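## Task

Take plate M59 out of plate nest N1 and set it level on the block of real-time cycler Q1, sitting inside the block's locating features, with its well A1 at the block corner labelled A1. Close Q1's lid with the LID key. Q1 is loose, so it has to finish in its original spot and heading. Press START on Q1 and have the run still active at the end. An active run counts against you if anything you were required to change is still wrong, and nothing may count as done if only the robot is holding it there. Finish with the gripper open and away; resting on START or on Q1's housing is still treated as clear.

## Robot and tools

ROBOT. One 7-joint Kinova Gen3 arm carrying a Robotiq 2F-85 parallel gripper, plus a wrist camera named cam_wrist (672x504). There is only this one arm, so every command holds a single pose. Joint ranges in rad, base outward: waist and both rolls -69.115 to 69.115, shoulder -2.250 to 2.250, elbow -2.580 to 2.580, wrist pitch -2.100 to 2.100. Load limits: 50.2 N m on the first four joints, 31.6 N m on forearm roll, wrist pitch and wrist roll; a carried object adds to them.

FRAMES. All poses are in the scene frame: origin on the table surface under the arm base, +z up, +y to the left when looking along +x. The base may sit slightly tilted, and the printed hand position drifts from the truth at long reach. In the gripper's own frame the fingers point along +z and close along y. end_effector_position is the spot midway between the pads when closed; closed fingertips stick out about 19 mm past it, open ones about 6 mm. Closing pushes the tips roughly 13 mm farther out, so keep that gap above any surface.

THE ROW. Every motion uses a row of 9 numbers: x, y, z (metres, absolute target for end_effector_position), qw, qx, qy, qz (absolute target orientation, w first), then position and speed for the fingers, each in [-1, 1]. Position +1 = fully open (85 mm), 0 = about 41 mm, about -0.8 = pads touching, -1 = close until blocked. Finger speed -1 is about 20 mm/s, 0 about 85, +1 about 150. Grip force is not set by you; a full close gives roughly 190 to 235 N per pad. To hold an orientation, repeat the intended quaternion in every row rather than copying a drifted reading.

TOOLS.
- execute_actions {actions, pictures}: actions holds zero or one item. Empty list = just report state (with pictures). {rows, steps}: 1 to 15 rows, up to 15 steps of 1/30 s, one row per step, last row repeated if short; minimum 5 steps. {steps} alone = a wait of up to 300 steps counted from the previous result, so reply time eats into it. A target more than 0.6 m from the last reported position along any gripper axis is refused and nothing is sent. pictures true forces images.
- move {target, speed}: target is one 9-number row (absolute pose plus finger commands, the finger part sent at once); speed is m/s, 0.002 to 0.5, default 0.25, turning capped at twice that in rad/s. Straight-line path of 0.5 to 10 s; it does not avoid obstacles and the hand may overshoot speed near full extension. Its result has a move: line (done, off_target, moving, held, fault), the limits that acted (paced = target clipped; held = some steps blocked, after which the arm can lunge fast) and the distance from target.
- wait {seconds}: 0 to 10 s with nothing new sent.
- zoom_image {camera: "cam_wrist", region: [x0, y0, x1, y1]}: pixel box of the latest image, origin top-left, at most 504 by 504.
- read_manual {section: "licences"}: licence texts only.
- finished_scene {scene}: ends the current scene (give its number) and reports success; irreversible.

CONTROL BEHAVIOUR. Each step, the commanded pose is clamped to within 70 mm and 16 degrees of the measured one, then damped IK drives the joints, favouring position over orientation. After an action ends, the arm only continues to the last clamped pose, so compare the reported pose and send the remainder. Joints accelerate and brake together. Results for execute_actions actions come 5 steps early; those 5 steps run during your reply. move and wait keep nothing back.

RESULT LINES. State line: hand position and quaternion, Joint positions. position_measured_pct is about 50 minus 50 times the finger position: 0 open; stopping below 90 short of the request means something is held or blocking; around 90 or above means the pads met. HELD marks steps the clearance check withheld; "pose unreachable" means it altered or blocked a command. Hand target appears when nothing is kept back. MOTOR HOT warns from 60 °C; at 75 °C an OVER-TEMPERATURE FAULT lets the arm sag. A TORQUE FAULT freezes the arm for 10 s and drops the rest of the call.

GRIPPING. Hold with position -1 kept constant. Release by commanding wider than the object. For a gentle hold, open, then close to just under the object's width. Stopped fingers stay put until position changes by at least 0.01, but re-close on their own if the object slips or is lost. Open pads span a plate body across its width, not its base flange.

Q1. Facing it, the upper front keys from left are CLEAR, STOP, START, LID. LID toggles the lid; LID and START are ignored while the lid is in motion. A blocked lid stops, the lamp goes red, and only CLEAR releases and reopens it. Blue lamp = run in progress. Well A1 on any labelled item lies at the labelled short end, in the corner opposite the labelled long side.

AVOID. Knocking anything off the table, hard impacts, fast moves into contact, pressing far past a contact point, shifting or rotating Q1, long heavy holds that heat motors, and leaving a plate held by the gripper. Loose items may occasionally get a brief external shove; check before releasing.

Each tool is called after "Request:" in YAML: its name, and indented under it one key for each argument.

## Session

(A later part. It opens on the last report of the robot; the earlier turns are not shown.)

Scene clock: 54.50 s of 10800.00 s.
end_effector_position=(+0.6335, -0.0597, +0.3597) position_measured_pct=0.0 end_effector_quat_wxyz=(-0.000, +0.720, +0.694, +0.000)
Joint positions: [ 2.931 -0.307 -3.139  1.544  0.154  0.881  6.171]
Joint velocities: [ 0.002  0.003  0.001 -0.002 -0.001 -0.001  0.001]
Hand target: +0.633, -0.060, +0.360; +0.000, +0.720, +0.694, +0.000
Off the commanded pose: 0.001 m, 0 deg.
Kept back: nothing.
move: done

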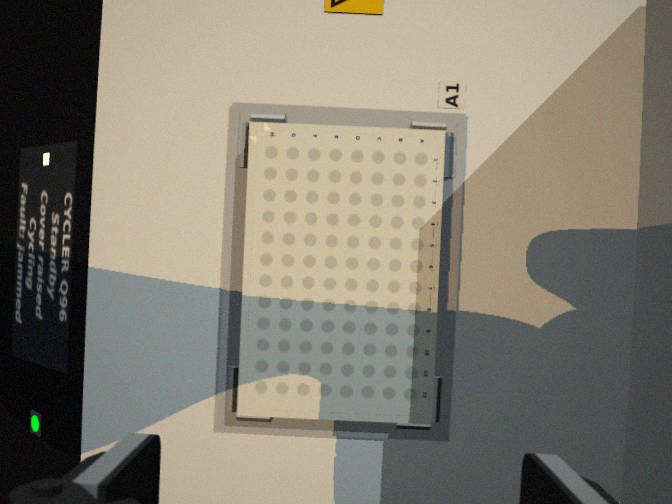

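Request:
move:
  target: [0.6329,-0.055,0.256,0,0.72,0.694,0,-1,0]
  speed: 0.12

Request:
move:
  target: [0.6329,-0.055,0.244,0,0.72,0.694,0,-1,0]
  speed: 0.012

Request:
move:
  target: [0.6329,-0.012,0.275,0,0.72,0.694,0,-1,0]
  speed: 0.08

Request:
move:
  target: [0.6329,0.03,0.256,0,0.72,0.694,0,-1,0]
  speed: 0.08

Request:
move:
  target: [0.6329,0.03,0.244,0,0.72,0.694,0,-1,0]
  speed: 0.012

Request:
move:
  target: [0.6329,0.03,0.3,0,0.72,0.694,0,-1,0]
  speed: 0.1

Request:
move:
  target: [0.42,0.0195,0.27,0,0,1,0,-1,0]
  speed: 0.2

Request:
move:
  target: [0.42,0.0195,0.19,0,0,1,0,-1,0]
  speed: 0.1

Scene clock: 56.27 s of 10800.00 s.
end_effector_position=(+0.6325, -0.0551, +0.2563) position_measured_pct=91.7 end_effector_quat_wxyz=(+0.000, +0.720, +0.694, +0.000)
Joint positions: [ 2.94  -0.483 -3.126  1.596  0.174  0.652  6.144]
Joint velocities: [-0.    -0.002 -0.001 -0.002  0.    -0.    -0.001]
Hand target: +0.632, -0.055, +0.256; -0.000, +0.720, +0.694, -0.000
Off the commanded pose: 0.001 m, 0 deg.
Kept back: nothing.
move: done

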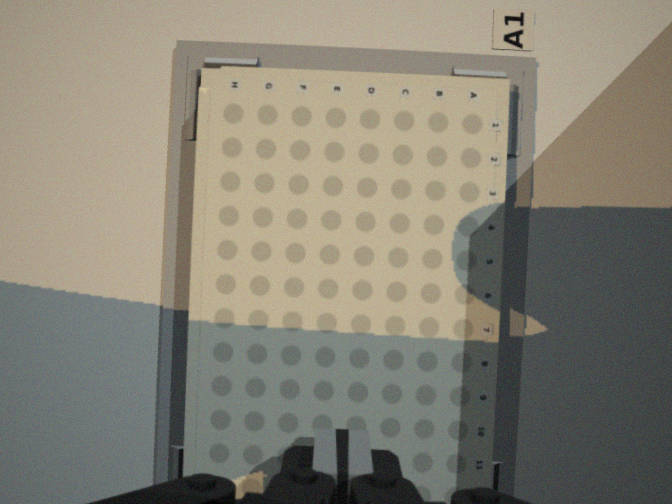

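Scene clock: 57.50 s of 10800.00 s.
end_effector_position=(+0.6331, -0.0551, +0.2495) position_measured_pct=91.7 end_effector_quat_wxyz=(+0.001, +0.720, +0.694, +0.001)
Joint positions: [ 2.941 -0.496 -3.125  1.597  0.175  0.636  6.143]
Joint velocities: [ 0.     0.    -0.    -0.     0.    -0.001  0.   ]
Hand target: +0.633, -0.055, +0.244; -0.000, +0.720, +0.694, +0.000
Off the commanded pose: 0.006 m, 0 deg.
Kept back: nothing.
move: off_target

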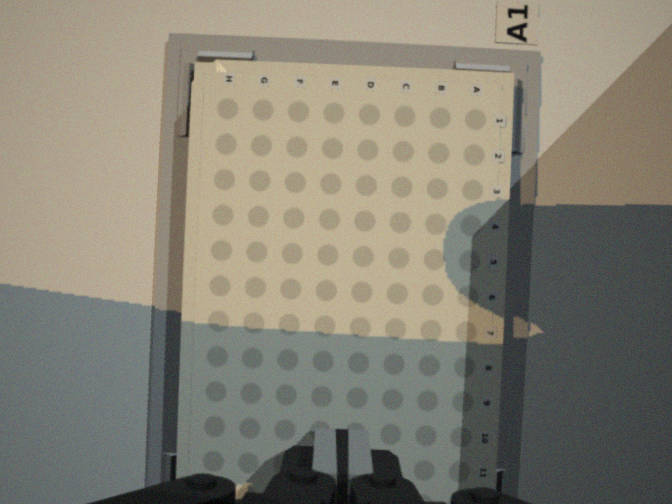

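Scene clock: 58.43 s of 10800.00 s.
end_effector_position=(+0.6329, -0.0125, +0.2748) position_measured_pct=91.7 end_effector_quat_wxyz=(-0.000, +0.720, +0.694, -0.000)
Joint positions: [ 2.827 -0.462 -3.102  1.591  0.207  0.695  6.035]
Joint velocities: [-0.005  0.001 -0.002 -0.001  0.003  0.002 -0.004]
Hand target: +0.633, -0.012, +0.275; -0.000, +0.720, +0.694, -0.000
Off the commanded pose: 0.001 m, 0 deg.
Kept back: nothing.
move: done

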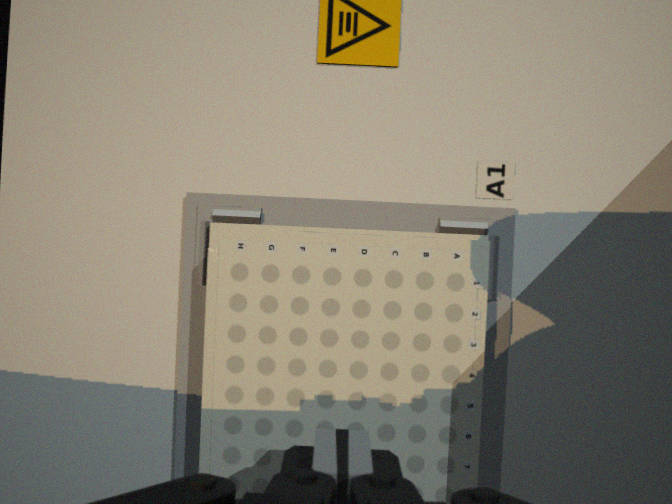

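Scene clock: 59.33 s of 10800.00 s.
end_effector_position=(+0.6328, +0.0295, +0.2561) position_measured_pct=91.7 end_effector_quat_wxyz=(+0.000, +0.720, +0.694, -0.000)
Joint positions: [ 2.732 -0.515 -3.079  1.58   0.242  0.669  5.927]
Joint velocities: [-0.005 -0.003 -0.002 -0.002  0.002 -0.    -0.003]
Hand target: +0.633, +0.030, +0.256; -0.000, +0.720, +0.694, -0.000
Off the commanded pose: 0.001 m, 0 deg.
Kept back: nothing.
move: done

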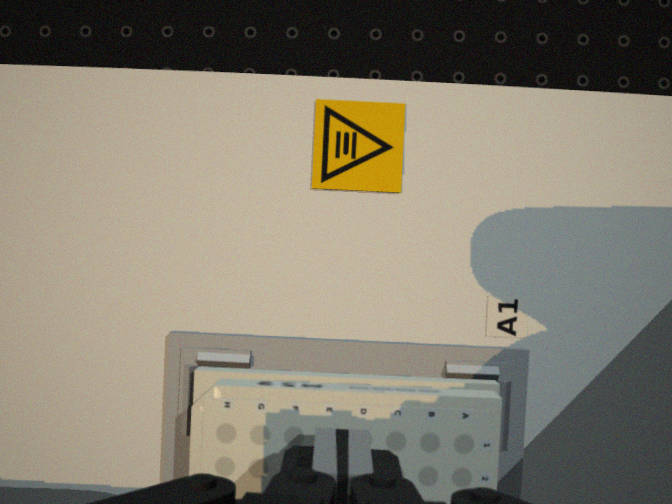

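Scene clock: 60.57 s of 10800.00 s.
end_effector_position=(+0.6336, +0.0299, +0.2495) position_measured_pct=91.7 end_effector_quat_wxyz=(+0.001, +0.720, +0.694, +0.002)
Joint positions: [ 2.734 -0.527 -3.078  1.582  0.244  0.651  5.926]
Joint velocities: [ 0.    -0.     0.    -0.002  0.    -0.002  0.001]
Hand target: +0.633, +0.030, +0.244; -0.000, +0.720, +0.694, -0.000
Off the commanded pose: 0.006 m, 0 deg.
Kept back: nothing.
move: off_target

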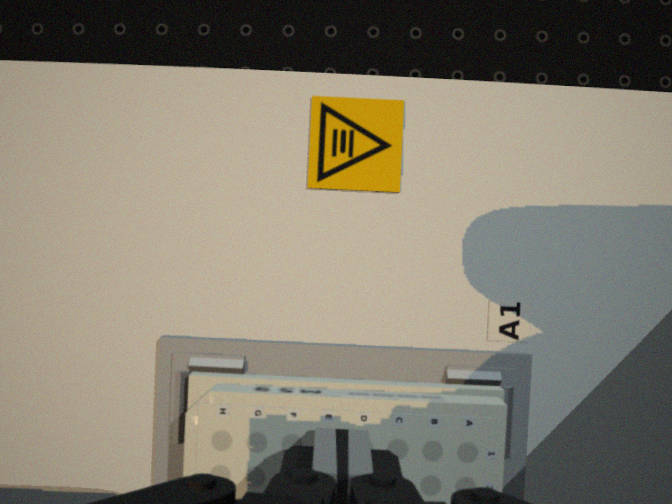

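Scene clock: 61.43 s of 10800.00 s.
end_effector_position=(+0.6330, +0.0301, +0.2997) position_measured_pct=91.7 end_effector_quat_wxyz=(-0.000, +0.720, +0.694, -0.000)
Joint positions: [ 2.716 -0.437 -3.084  1.568  0.237  0.76   5.932]
Joint velocities: [-0.001  0.004  0.001  0.002  0.    -0.    -0.001]
Hand target: +0.633, +0.030, +0.300; +0.000, +0.720, +0.694, -0.000
Off the commanded pose: 0.000 m, 0 deg.
Kept back: nothing.
move: done

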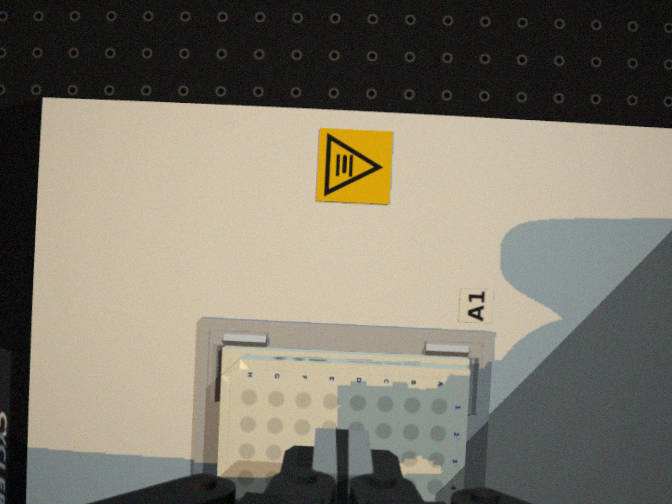

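Scene clock: 65.80 s of 10800.00 s.
end_effector_position=(+0.4193, +0.0190, +0.2711) position_measured_pct=91.7 end_effector_quat_wxyz=(-0.001, +0.001, +1.000, -0.000)
Joint positions: [ 2.733 -0.268 -3.176  2.316  0.897  0.282  6.782]
Joint velocities: [-0.011 -0.001  0.006  0.003  0.016 -0.004 -0.017]
Hand target: +0.419, +0.019, +0.271; -0.001, +0.000, +1.000, -0.000
Off the commanded pose: 0.001 m, 0 deg.
Kept back: nothing.
move: done

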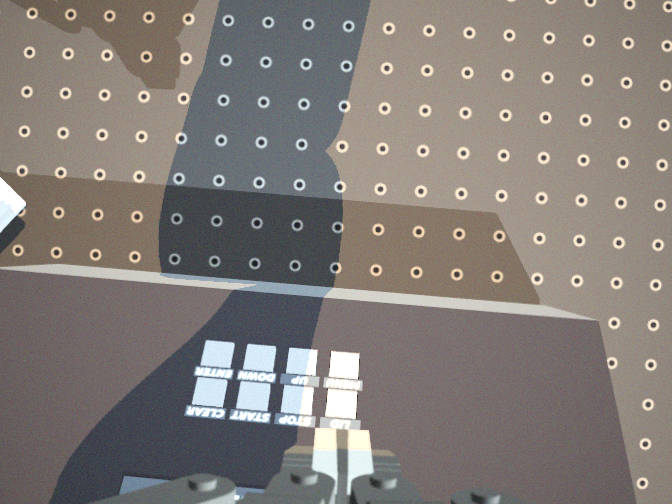

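Scene clock: 67.43 s of 10800.00 s.
end_effector_position=(+0.4203, +0.0180, +0.1903) position_measured_pct=91.7 end_effector_quat_wxyz=(-0.000, +0.002, +1.000, -0.001)
Joint positions: [ 2.309 -0.623 -2.526  2.285  1.129 -0.171  6.519]
Joint velocities: [-0.075 -0.038  0.105  0.019 -0.084 -0.08   0.065]
Hand target: +0.420, +0.019, +0.190; -0.000, +0.001, +1.000, -0.000
Off the commanded pose: 0.002 m, 0 deg.
Kept back: nothing.
move: done

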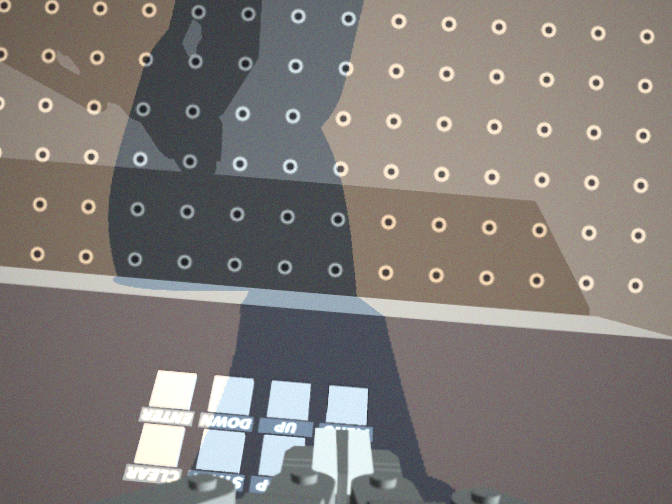

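Request:
move:
  target: [0.4225,0.0195,0.158,0,0,1,0,-1,0]
  speed: 0.04

Request:
move:
  target: [0.425,0.0195,0.148,0,0,1,0,-1,0]
  speed: 0.012

Request:
move:
  target: [0.42,0.0195,0.19,0,0,1,0,-1,0]
  speed: 0.08

Request:
move:
  target: [0.42,0.0,0.51,0.07,0,0.9975,0,-1,0]
  speed: 0.15

Scene clock: 69.00 s of 10800.00 s.
end_effector_position=(+0.4228, +0.0194, +0.1582) position_measured_pct=91.7 end_effector_quat_wxyz=(+0.000, +0.000, +1.000, +0.000)
Joint positions: [ 2.289 -0.758 -2.455  2.254  1.032 -0.295  6.585]
Joint velocities: [-0.001 -0.008  0.001 -0.001 -0.003 -0.004  0.003]
Hand target: +0.423, +0.019, +0.158; +0.000, +0.000, +1.000, -0.000
Off the commanded pose: 0.000 m, 0 deg.
Kept back: nothing.
move: done

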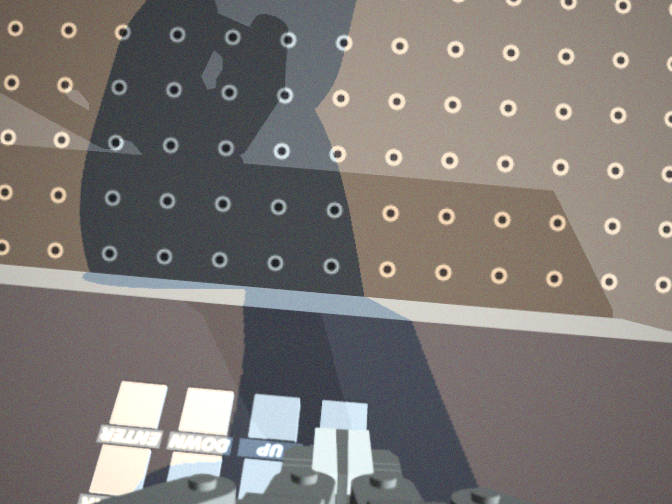

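Scene clock: 70.10 s of 10800.00 s.
end_effector_position=(+0.4186, +0.0194, +0.1520) position_measured_pct=91.7 end_effector_quat_wxyz=(-0.004, +0.000, +1.000, +0.000)
Joint positions: [ 2.292 -0.781 -2.453  2.253  1.023 -0.313  6.589]
Joint velocities: [-0.001 -0.001  0.003  0.     0.001 -0.002 -0.002]
Hand target: +0.425, +0.019, +0.148; -0.000, +0.000, +1.000, +0.000
Off the commanded pose: 0.008 m, 0 deg.
Kept back: nothing.
move: off_target

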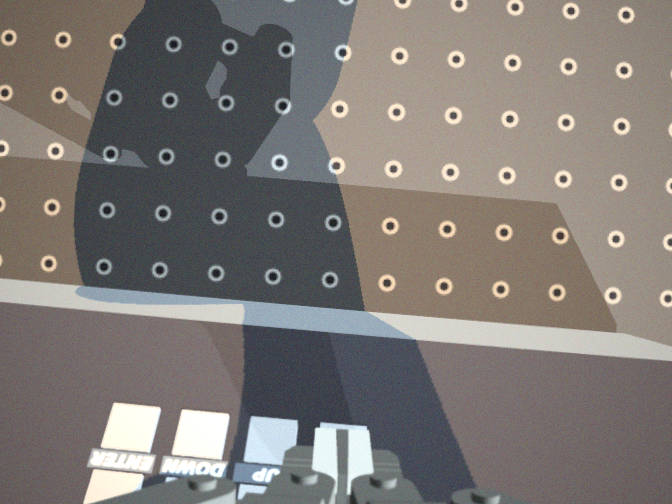

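Scene clock: 70.97 s of 10800.00 s.
end_effector_position=(+0.4196, +0.0199, +0.1897) position_measured_pct=91.7 end_effector_quat_wxyz=(-0.000, -0.001, +1.000, -0.000)
Joint positions: [ 2.299 -0.629 -2.517  2.285  1.13  -0.179  6.518]
Joint velocities: [ 0.012  0.013 -0.012 -0.001  0.013  0.011 -0.011]
Hand target: +0.420, +0.020, +0.190; -0.000, -0.000, +1.000, +0.000
Off the commanded pose: 0.001 m, 0 deg.
Kept back: nothing.
move: done

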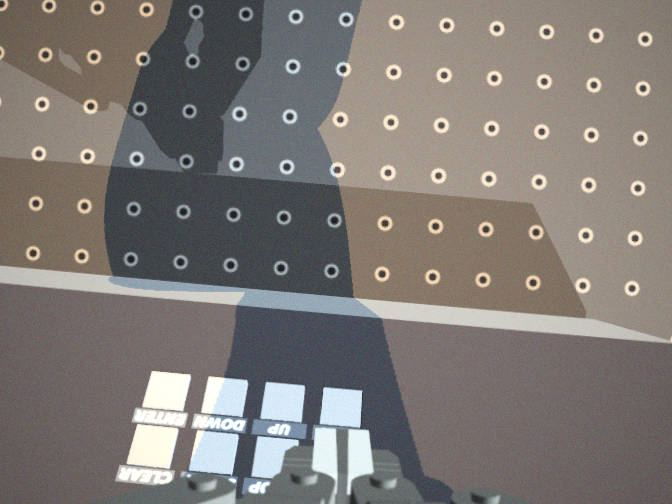

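Scene clock: 73.50 s of 10800.00 s.
end_effector_position=(+0.4214, +0.0008, +0.5094) position_measured_pct=91.7 end_effector_quat_wxyz=(+0.071, -0.003, +0.997, -0.001)
Joint positions: [ 2.152  0.382 -2.972  2.114  0.547  1.059  7.064]
Joint velocities: [-0.001  0.006 -0.002 -0.    -0.001 -0.     0.001]
Hand target: +0.421, +0.001, +0.510; +0.071, -0.003, +0.997, -0.000
Off the commanded pose: 0.002 m, 0 deg.
Kept back: nothing.
move: done

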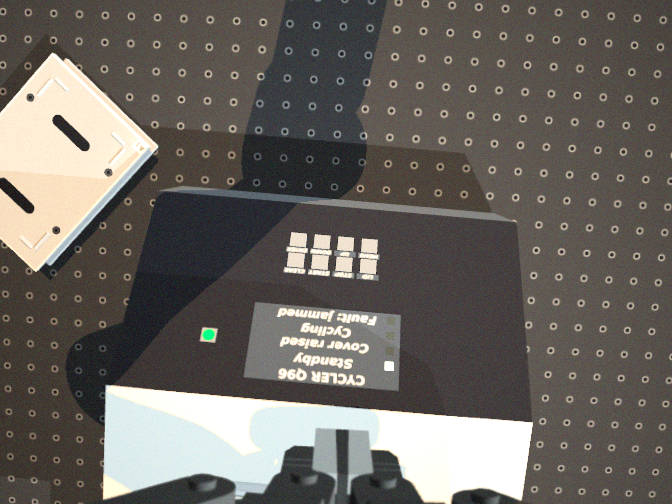

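Request:
move:
  target: [0.46,0.0,0.55,0.07,0,0.9975,0,-1,0]
  speed: 0.03

Request:
wait:
  seconds: 2

Scene clock: 75.87 s of 10800.00 s.
end_effector_position=(+0.4602, +0.0003, +0.5499) position_measured_pct=91.7 end_effector_quat_wxyz=(+0.070, -0.000, +0.998, +0.000)
Joint positions: [ 2.14   0.344 -2.944  1.925  0.506  1.183  7.16 ]
Joint velocities: [-0.001 -0.002  0.    -0.002 -0.001  0.002  0.   ]
Hand target: +0.460, +0.000, +0.550; +0.070, -0.000, +0.998, +0.000
Off the commanded pose: 0.000 m, 0 deg.
Kept back: nothing.
move: done

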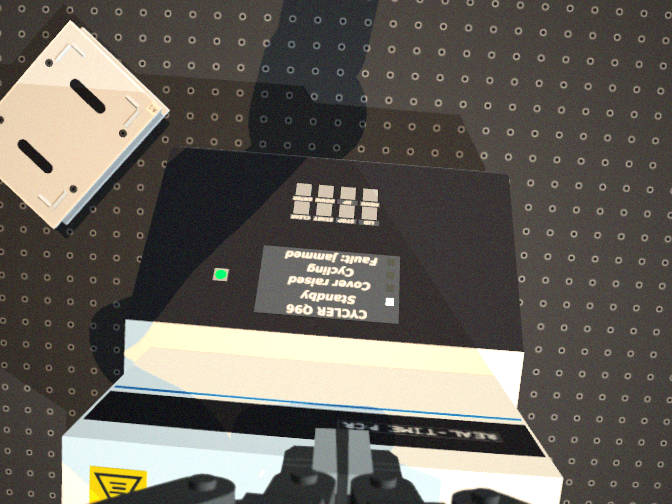

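Scene clock: 77.87 s of 10800.00 s.
end_effector_position=(+0.4602, +0.0003, +0.5499) position_measured_pct=91.7 end_effector_quat_wxyz=(+0.070, -0.000, +0.998, +0.000)
Joint positions: [ 2.14   0.344 -2.944  1.925  0.506  1.183  7.16 ]
Joint velocities: [ 0.    -0.     0.001  0.001 -0.     0.001  0.001]
Hand target: +0.460, +0.000, +0.550; +0.070, -0.000, +0.998, +0.000
Off the commanded pose: 0.000 m, 0 deg.
Kept back: nothing.
Steps of this call (steps 1 to 60: nothing new was sent). Readings (end_effector_position | what the end effector reports):
1: (+0.4602, +0.0003, +0.5499) | position_measured_pct=91.7
2: (+0.4602, +0.0003, +0.5499) | position_measured_pct=91.7
4: (+0.4602, +0.0003, +0.5499) | position_measured_pct=91.7
8: (+0.4602, +0.0003, +0.5499) | position_measured_pct=91.7
60: the state above

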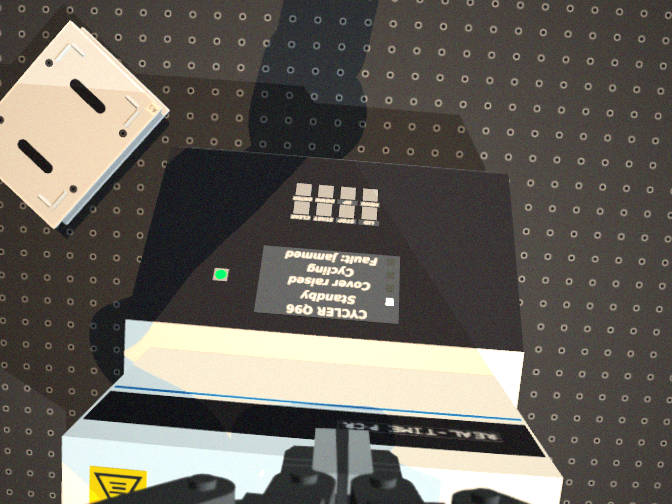

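Request:
move:
  target: [0.419,-0.017,0.2,0,0,1,0,-1,0]
  speed: 0.15

Request:
move:
  target: [0.4215,-0.017,0.158,0,0,1,0,-1,0]
  speed: 0.05

Scene clock: 81.00 s of 10800.00 s.
end_effector_position=(+0.4180, -0.0179, +0.2007) position_measured_pct=91.7 end_effector_quat_wxyz=(+0.000, +0.002, +1.000, +0.000)
Joint positions: [ 2.618 -0.503 -2.806  2.317  0.296 -0.068  7.494]
Joint velocities: [ 0.005 -0.004 -0.    -0.001  0.    -0.001 -0.001]
Hand target: +0.418, -0.018, +0.201; -0.000, +0.003, +1.000, +0.000
Off the commanded pose: 0.002 m, 0 deg.
Kept back: nothing.
move: done

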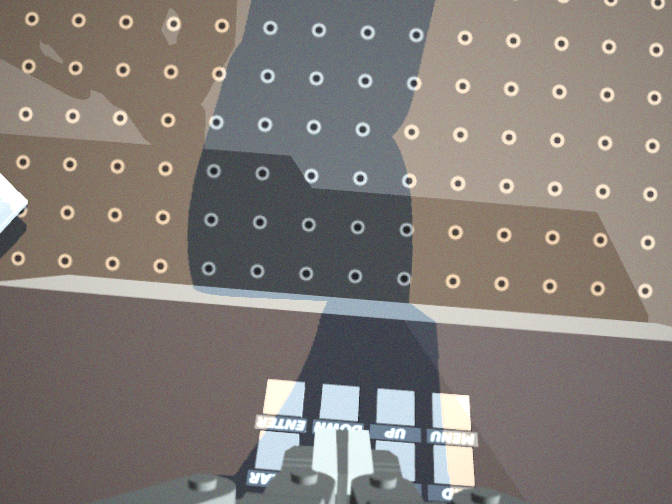

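Scene clock: 82.17 s of 10800.00 s.
end_effector_position=(+0.4216, -0.0170, +0.1583) position_measured_pct=91.7 end_effector_quat_wxyz=(+0.000, +0.000, +1.000, +0.000)
Joint positions: [ 2.649 -0.639 -2.817  2.278  0.292 -0.167  7.491]
Joint velocities: [ 0.002 -0.007  0.    -0.002 -0.    -0.001 -0.001]
Hand target: +0.421, -0.017, +0.158; -0.000, +0.000, +1.000, +0.000
Off the commanded pose: 0.000 m, 0 deg.
Kept back: nothing.
move: done

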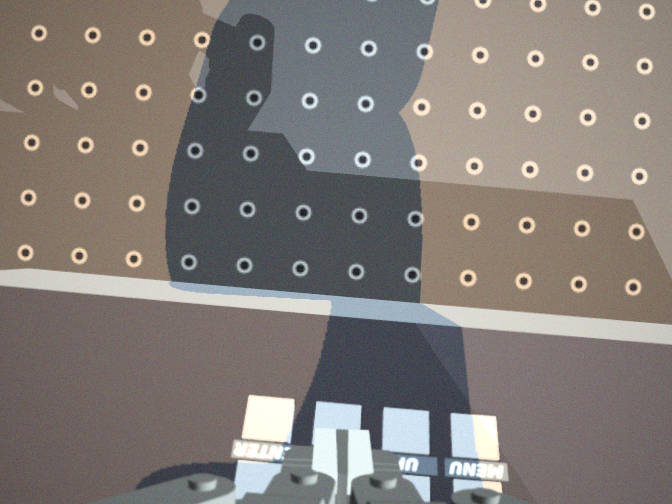

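Request:
move:
  target: [0.4245,-0.0175,0.148,0,0,1,0,-1,0]
  speed: 0.012

Request:
move:
  target: [0.42,-0.0175,0.19,0,0,1,0,-1,0]
  speed: 0.08

Request:
move:
  target: [0.41,-0.01,0.42,0.1,0,0.995,0,-1,0]
  speed: 0.15

Scene clock: 83.50 s of 10800.00 s.
end_effector_position=(+0.4175, -0.0177, +0.1522) position_measured_pct=91.7 end_effector_quat_wxyz=(-0.006, +0.000, +1.000, -0.000)
Joint positions: [ 2.659 -0.657 -2.823  2.274  0.295 -0.17   7.49 ]
Joint velocities: [-0.     0.    -0.    -0.001  0.     0.001 -0.001]
Hand target: +0.424, -0.017, +0.148; -0.000, +0.000, +1.000, +0.000
Off the commanded pose: 0.008 m, 1 deg.
Kept back: nothing.
move: off_target

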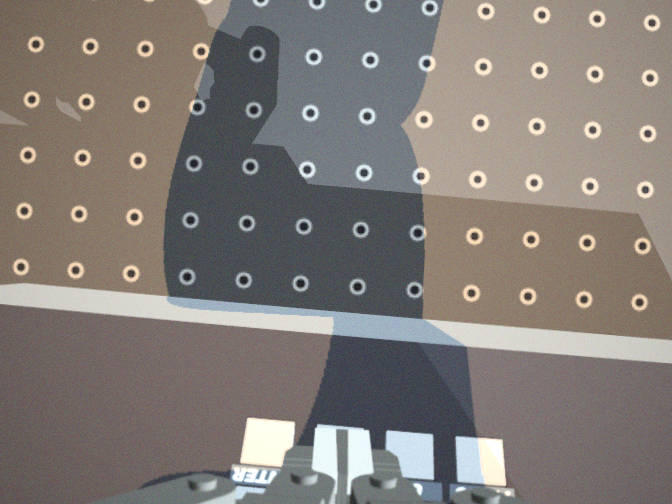

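Scene clock: 84.33 s of 10800.00 s.
end_effector_position=(+0.4198, -0.0176, +0.1897) position_measured_pct=91.7 end_effector_quat_wxyz=(-0.000, -0.000, +1.000, -0.000)
Joint positions: [ 2.626 -0.539 -2.809  2.305  0.298 -0.09   7.494]
Joint velocities: [-0.002  0.008  0.001  0.    -0.    -0.     0.   ]
Hand target: +0.420, -0.017, +0.190; +0.000, -0.000, +1.000, +0.000
Off the commanded pose: 0.000 m, 0 deg.
Kept back: nothing.
move: done

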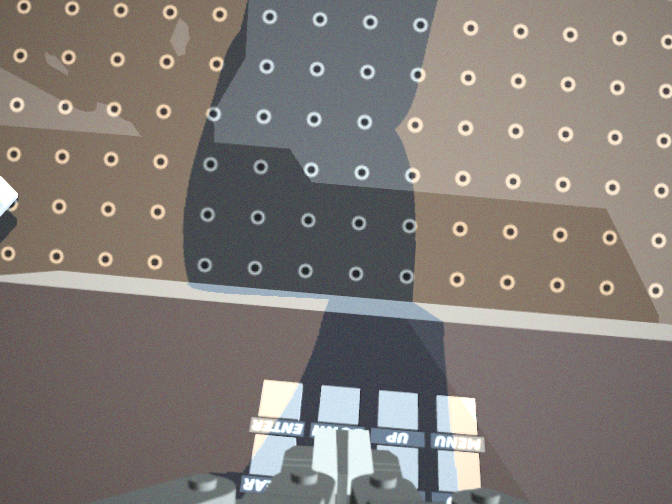

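Scene clock: 86.43 s of 10800.00 s.
end_effector_position=(+0.4105, -0.0093, +0.4196) position_measured_pct=91.7 end_effector_quat_wxyz=(+0.100, -0.002, +0.995, +0.000)
Joint positions: [ 2.162  0.284 -2.825  2.377  0.781  0.653  6.881]
Joint velocities: [ 0.003  0.004 -0.     0.002  0.005  0.002 -0.007]
Hand target: +0.410, -0.009, +0.420; +0.100, -0.002, +0.995, +0.000
Off the commanded pose: 0.001 m, 0 deg.
Kept back: nothing.
move: done

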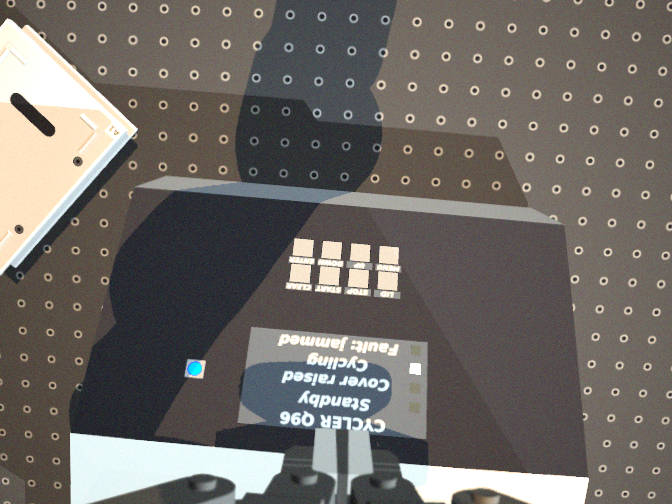

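Request:
finished_scene:
  scene: 2

The scene is finished: the task was done.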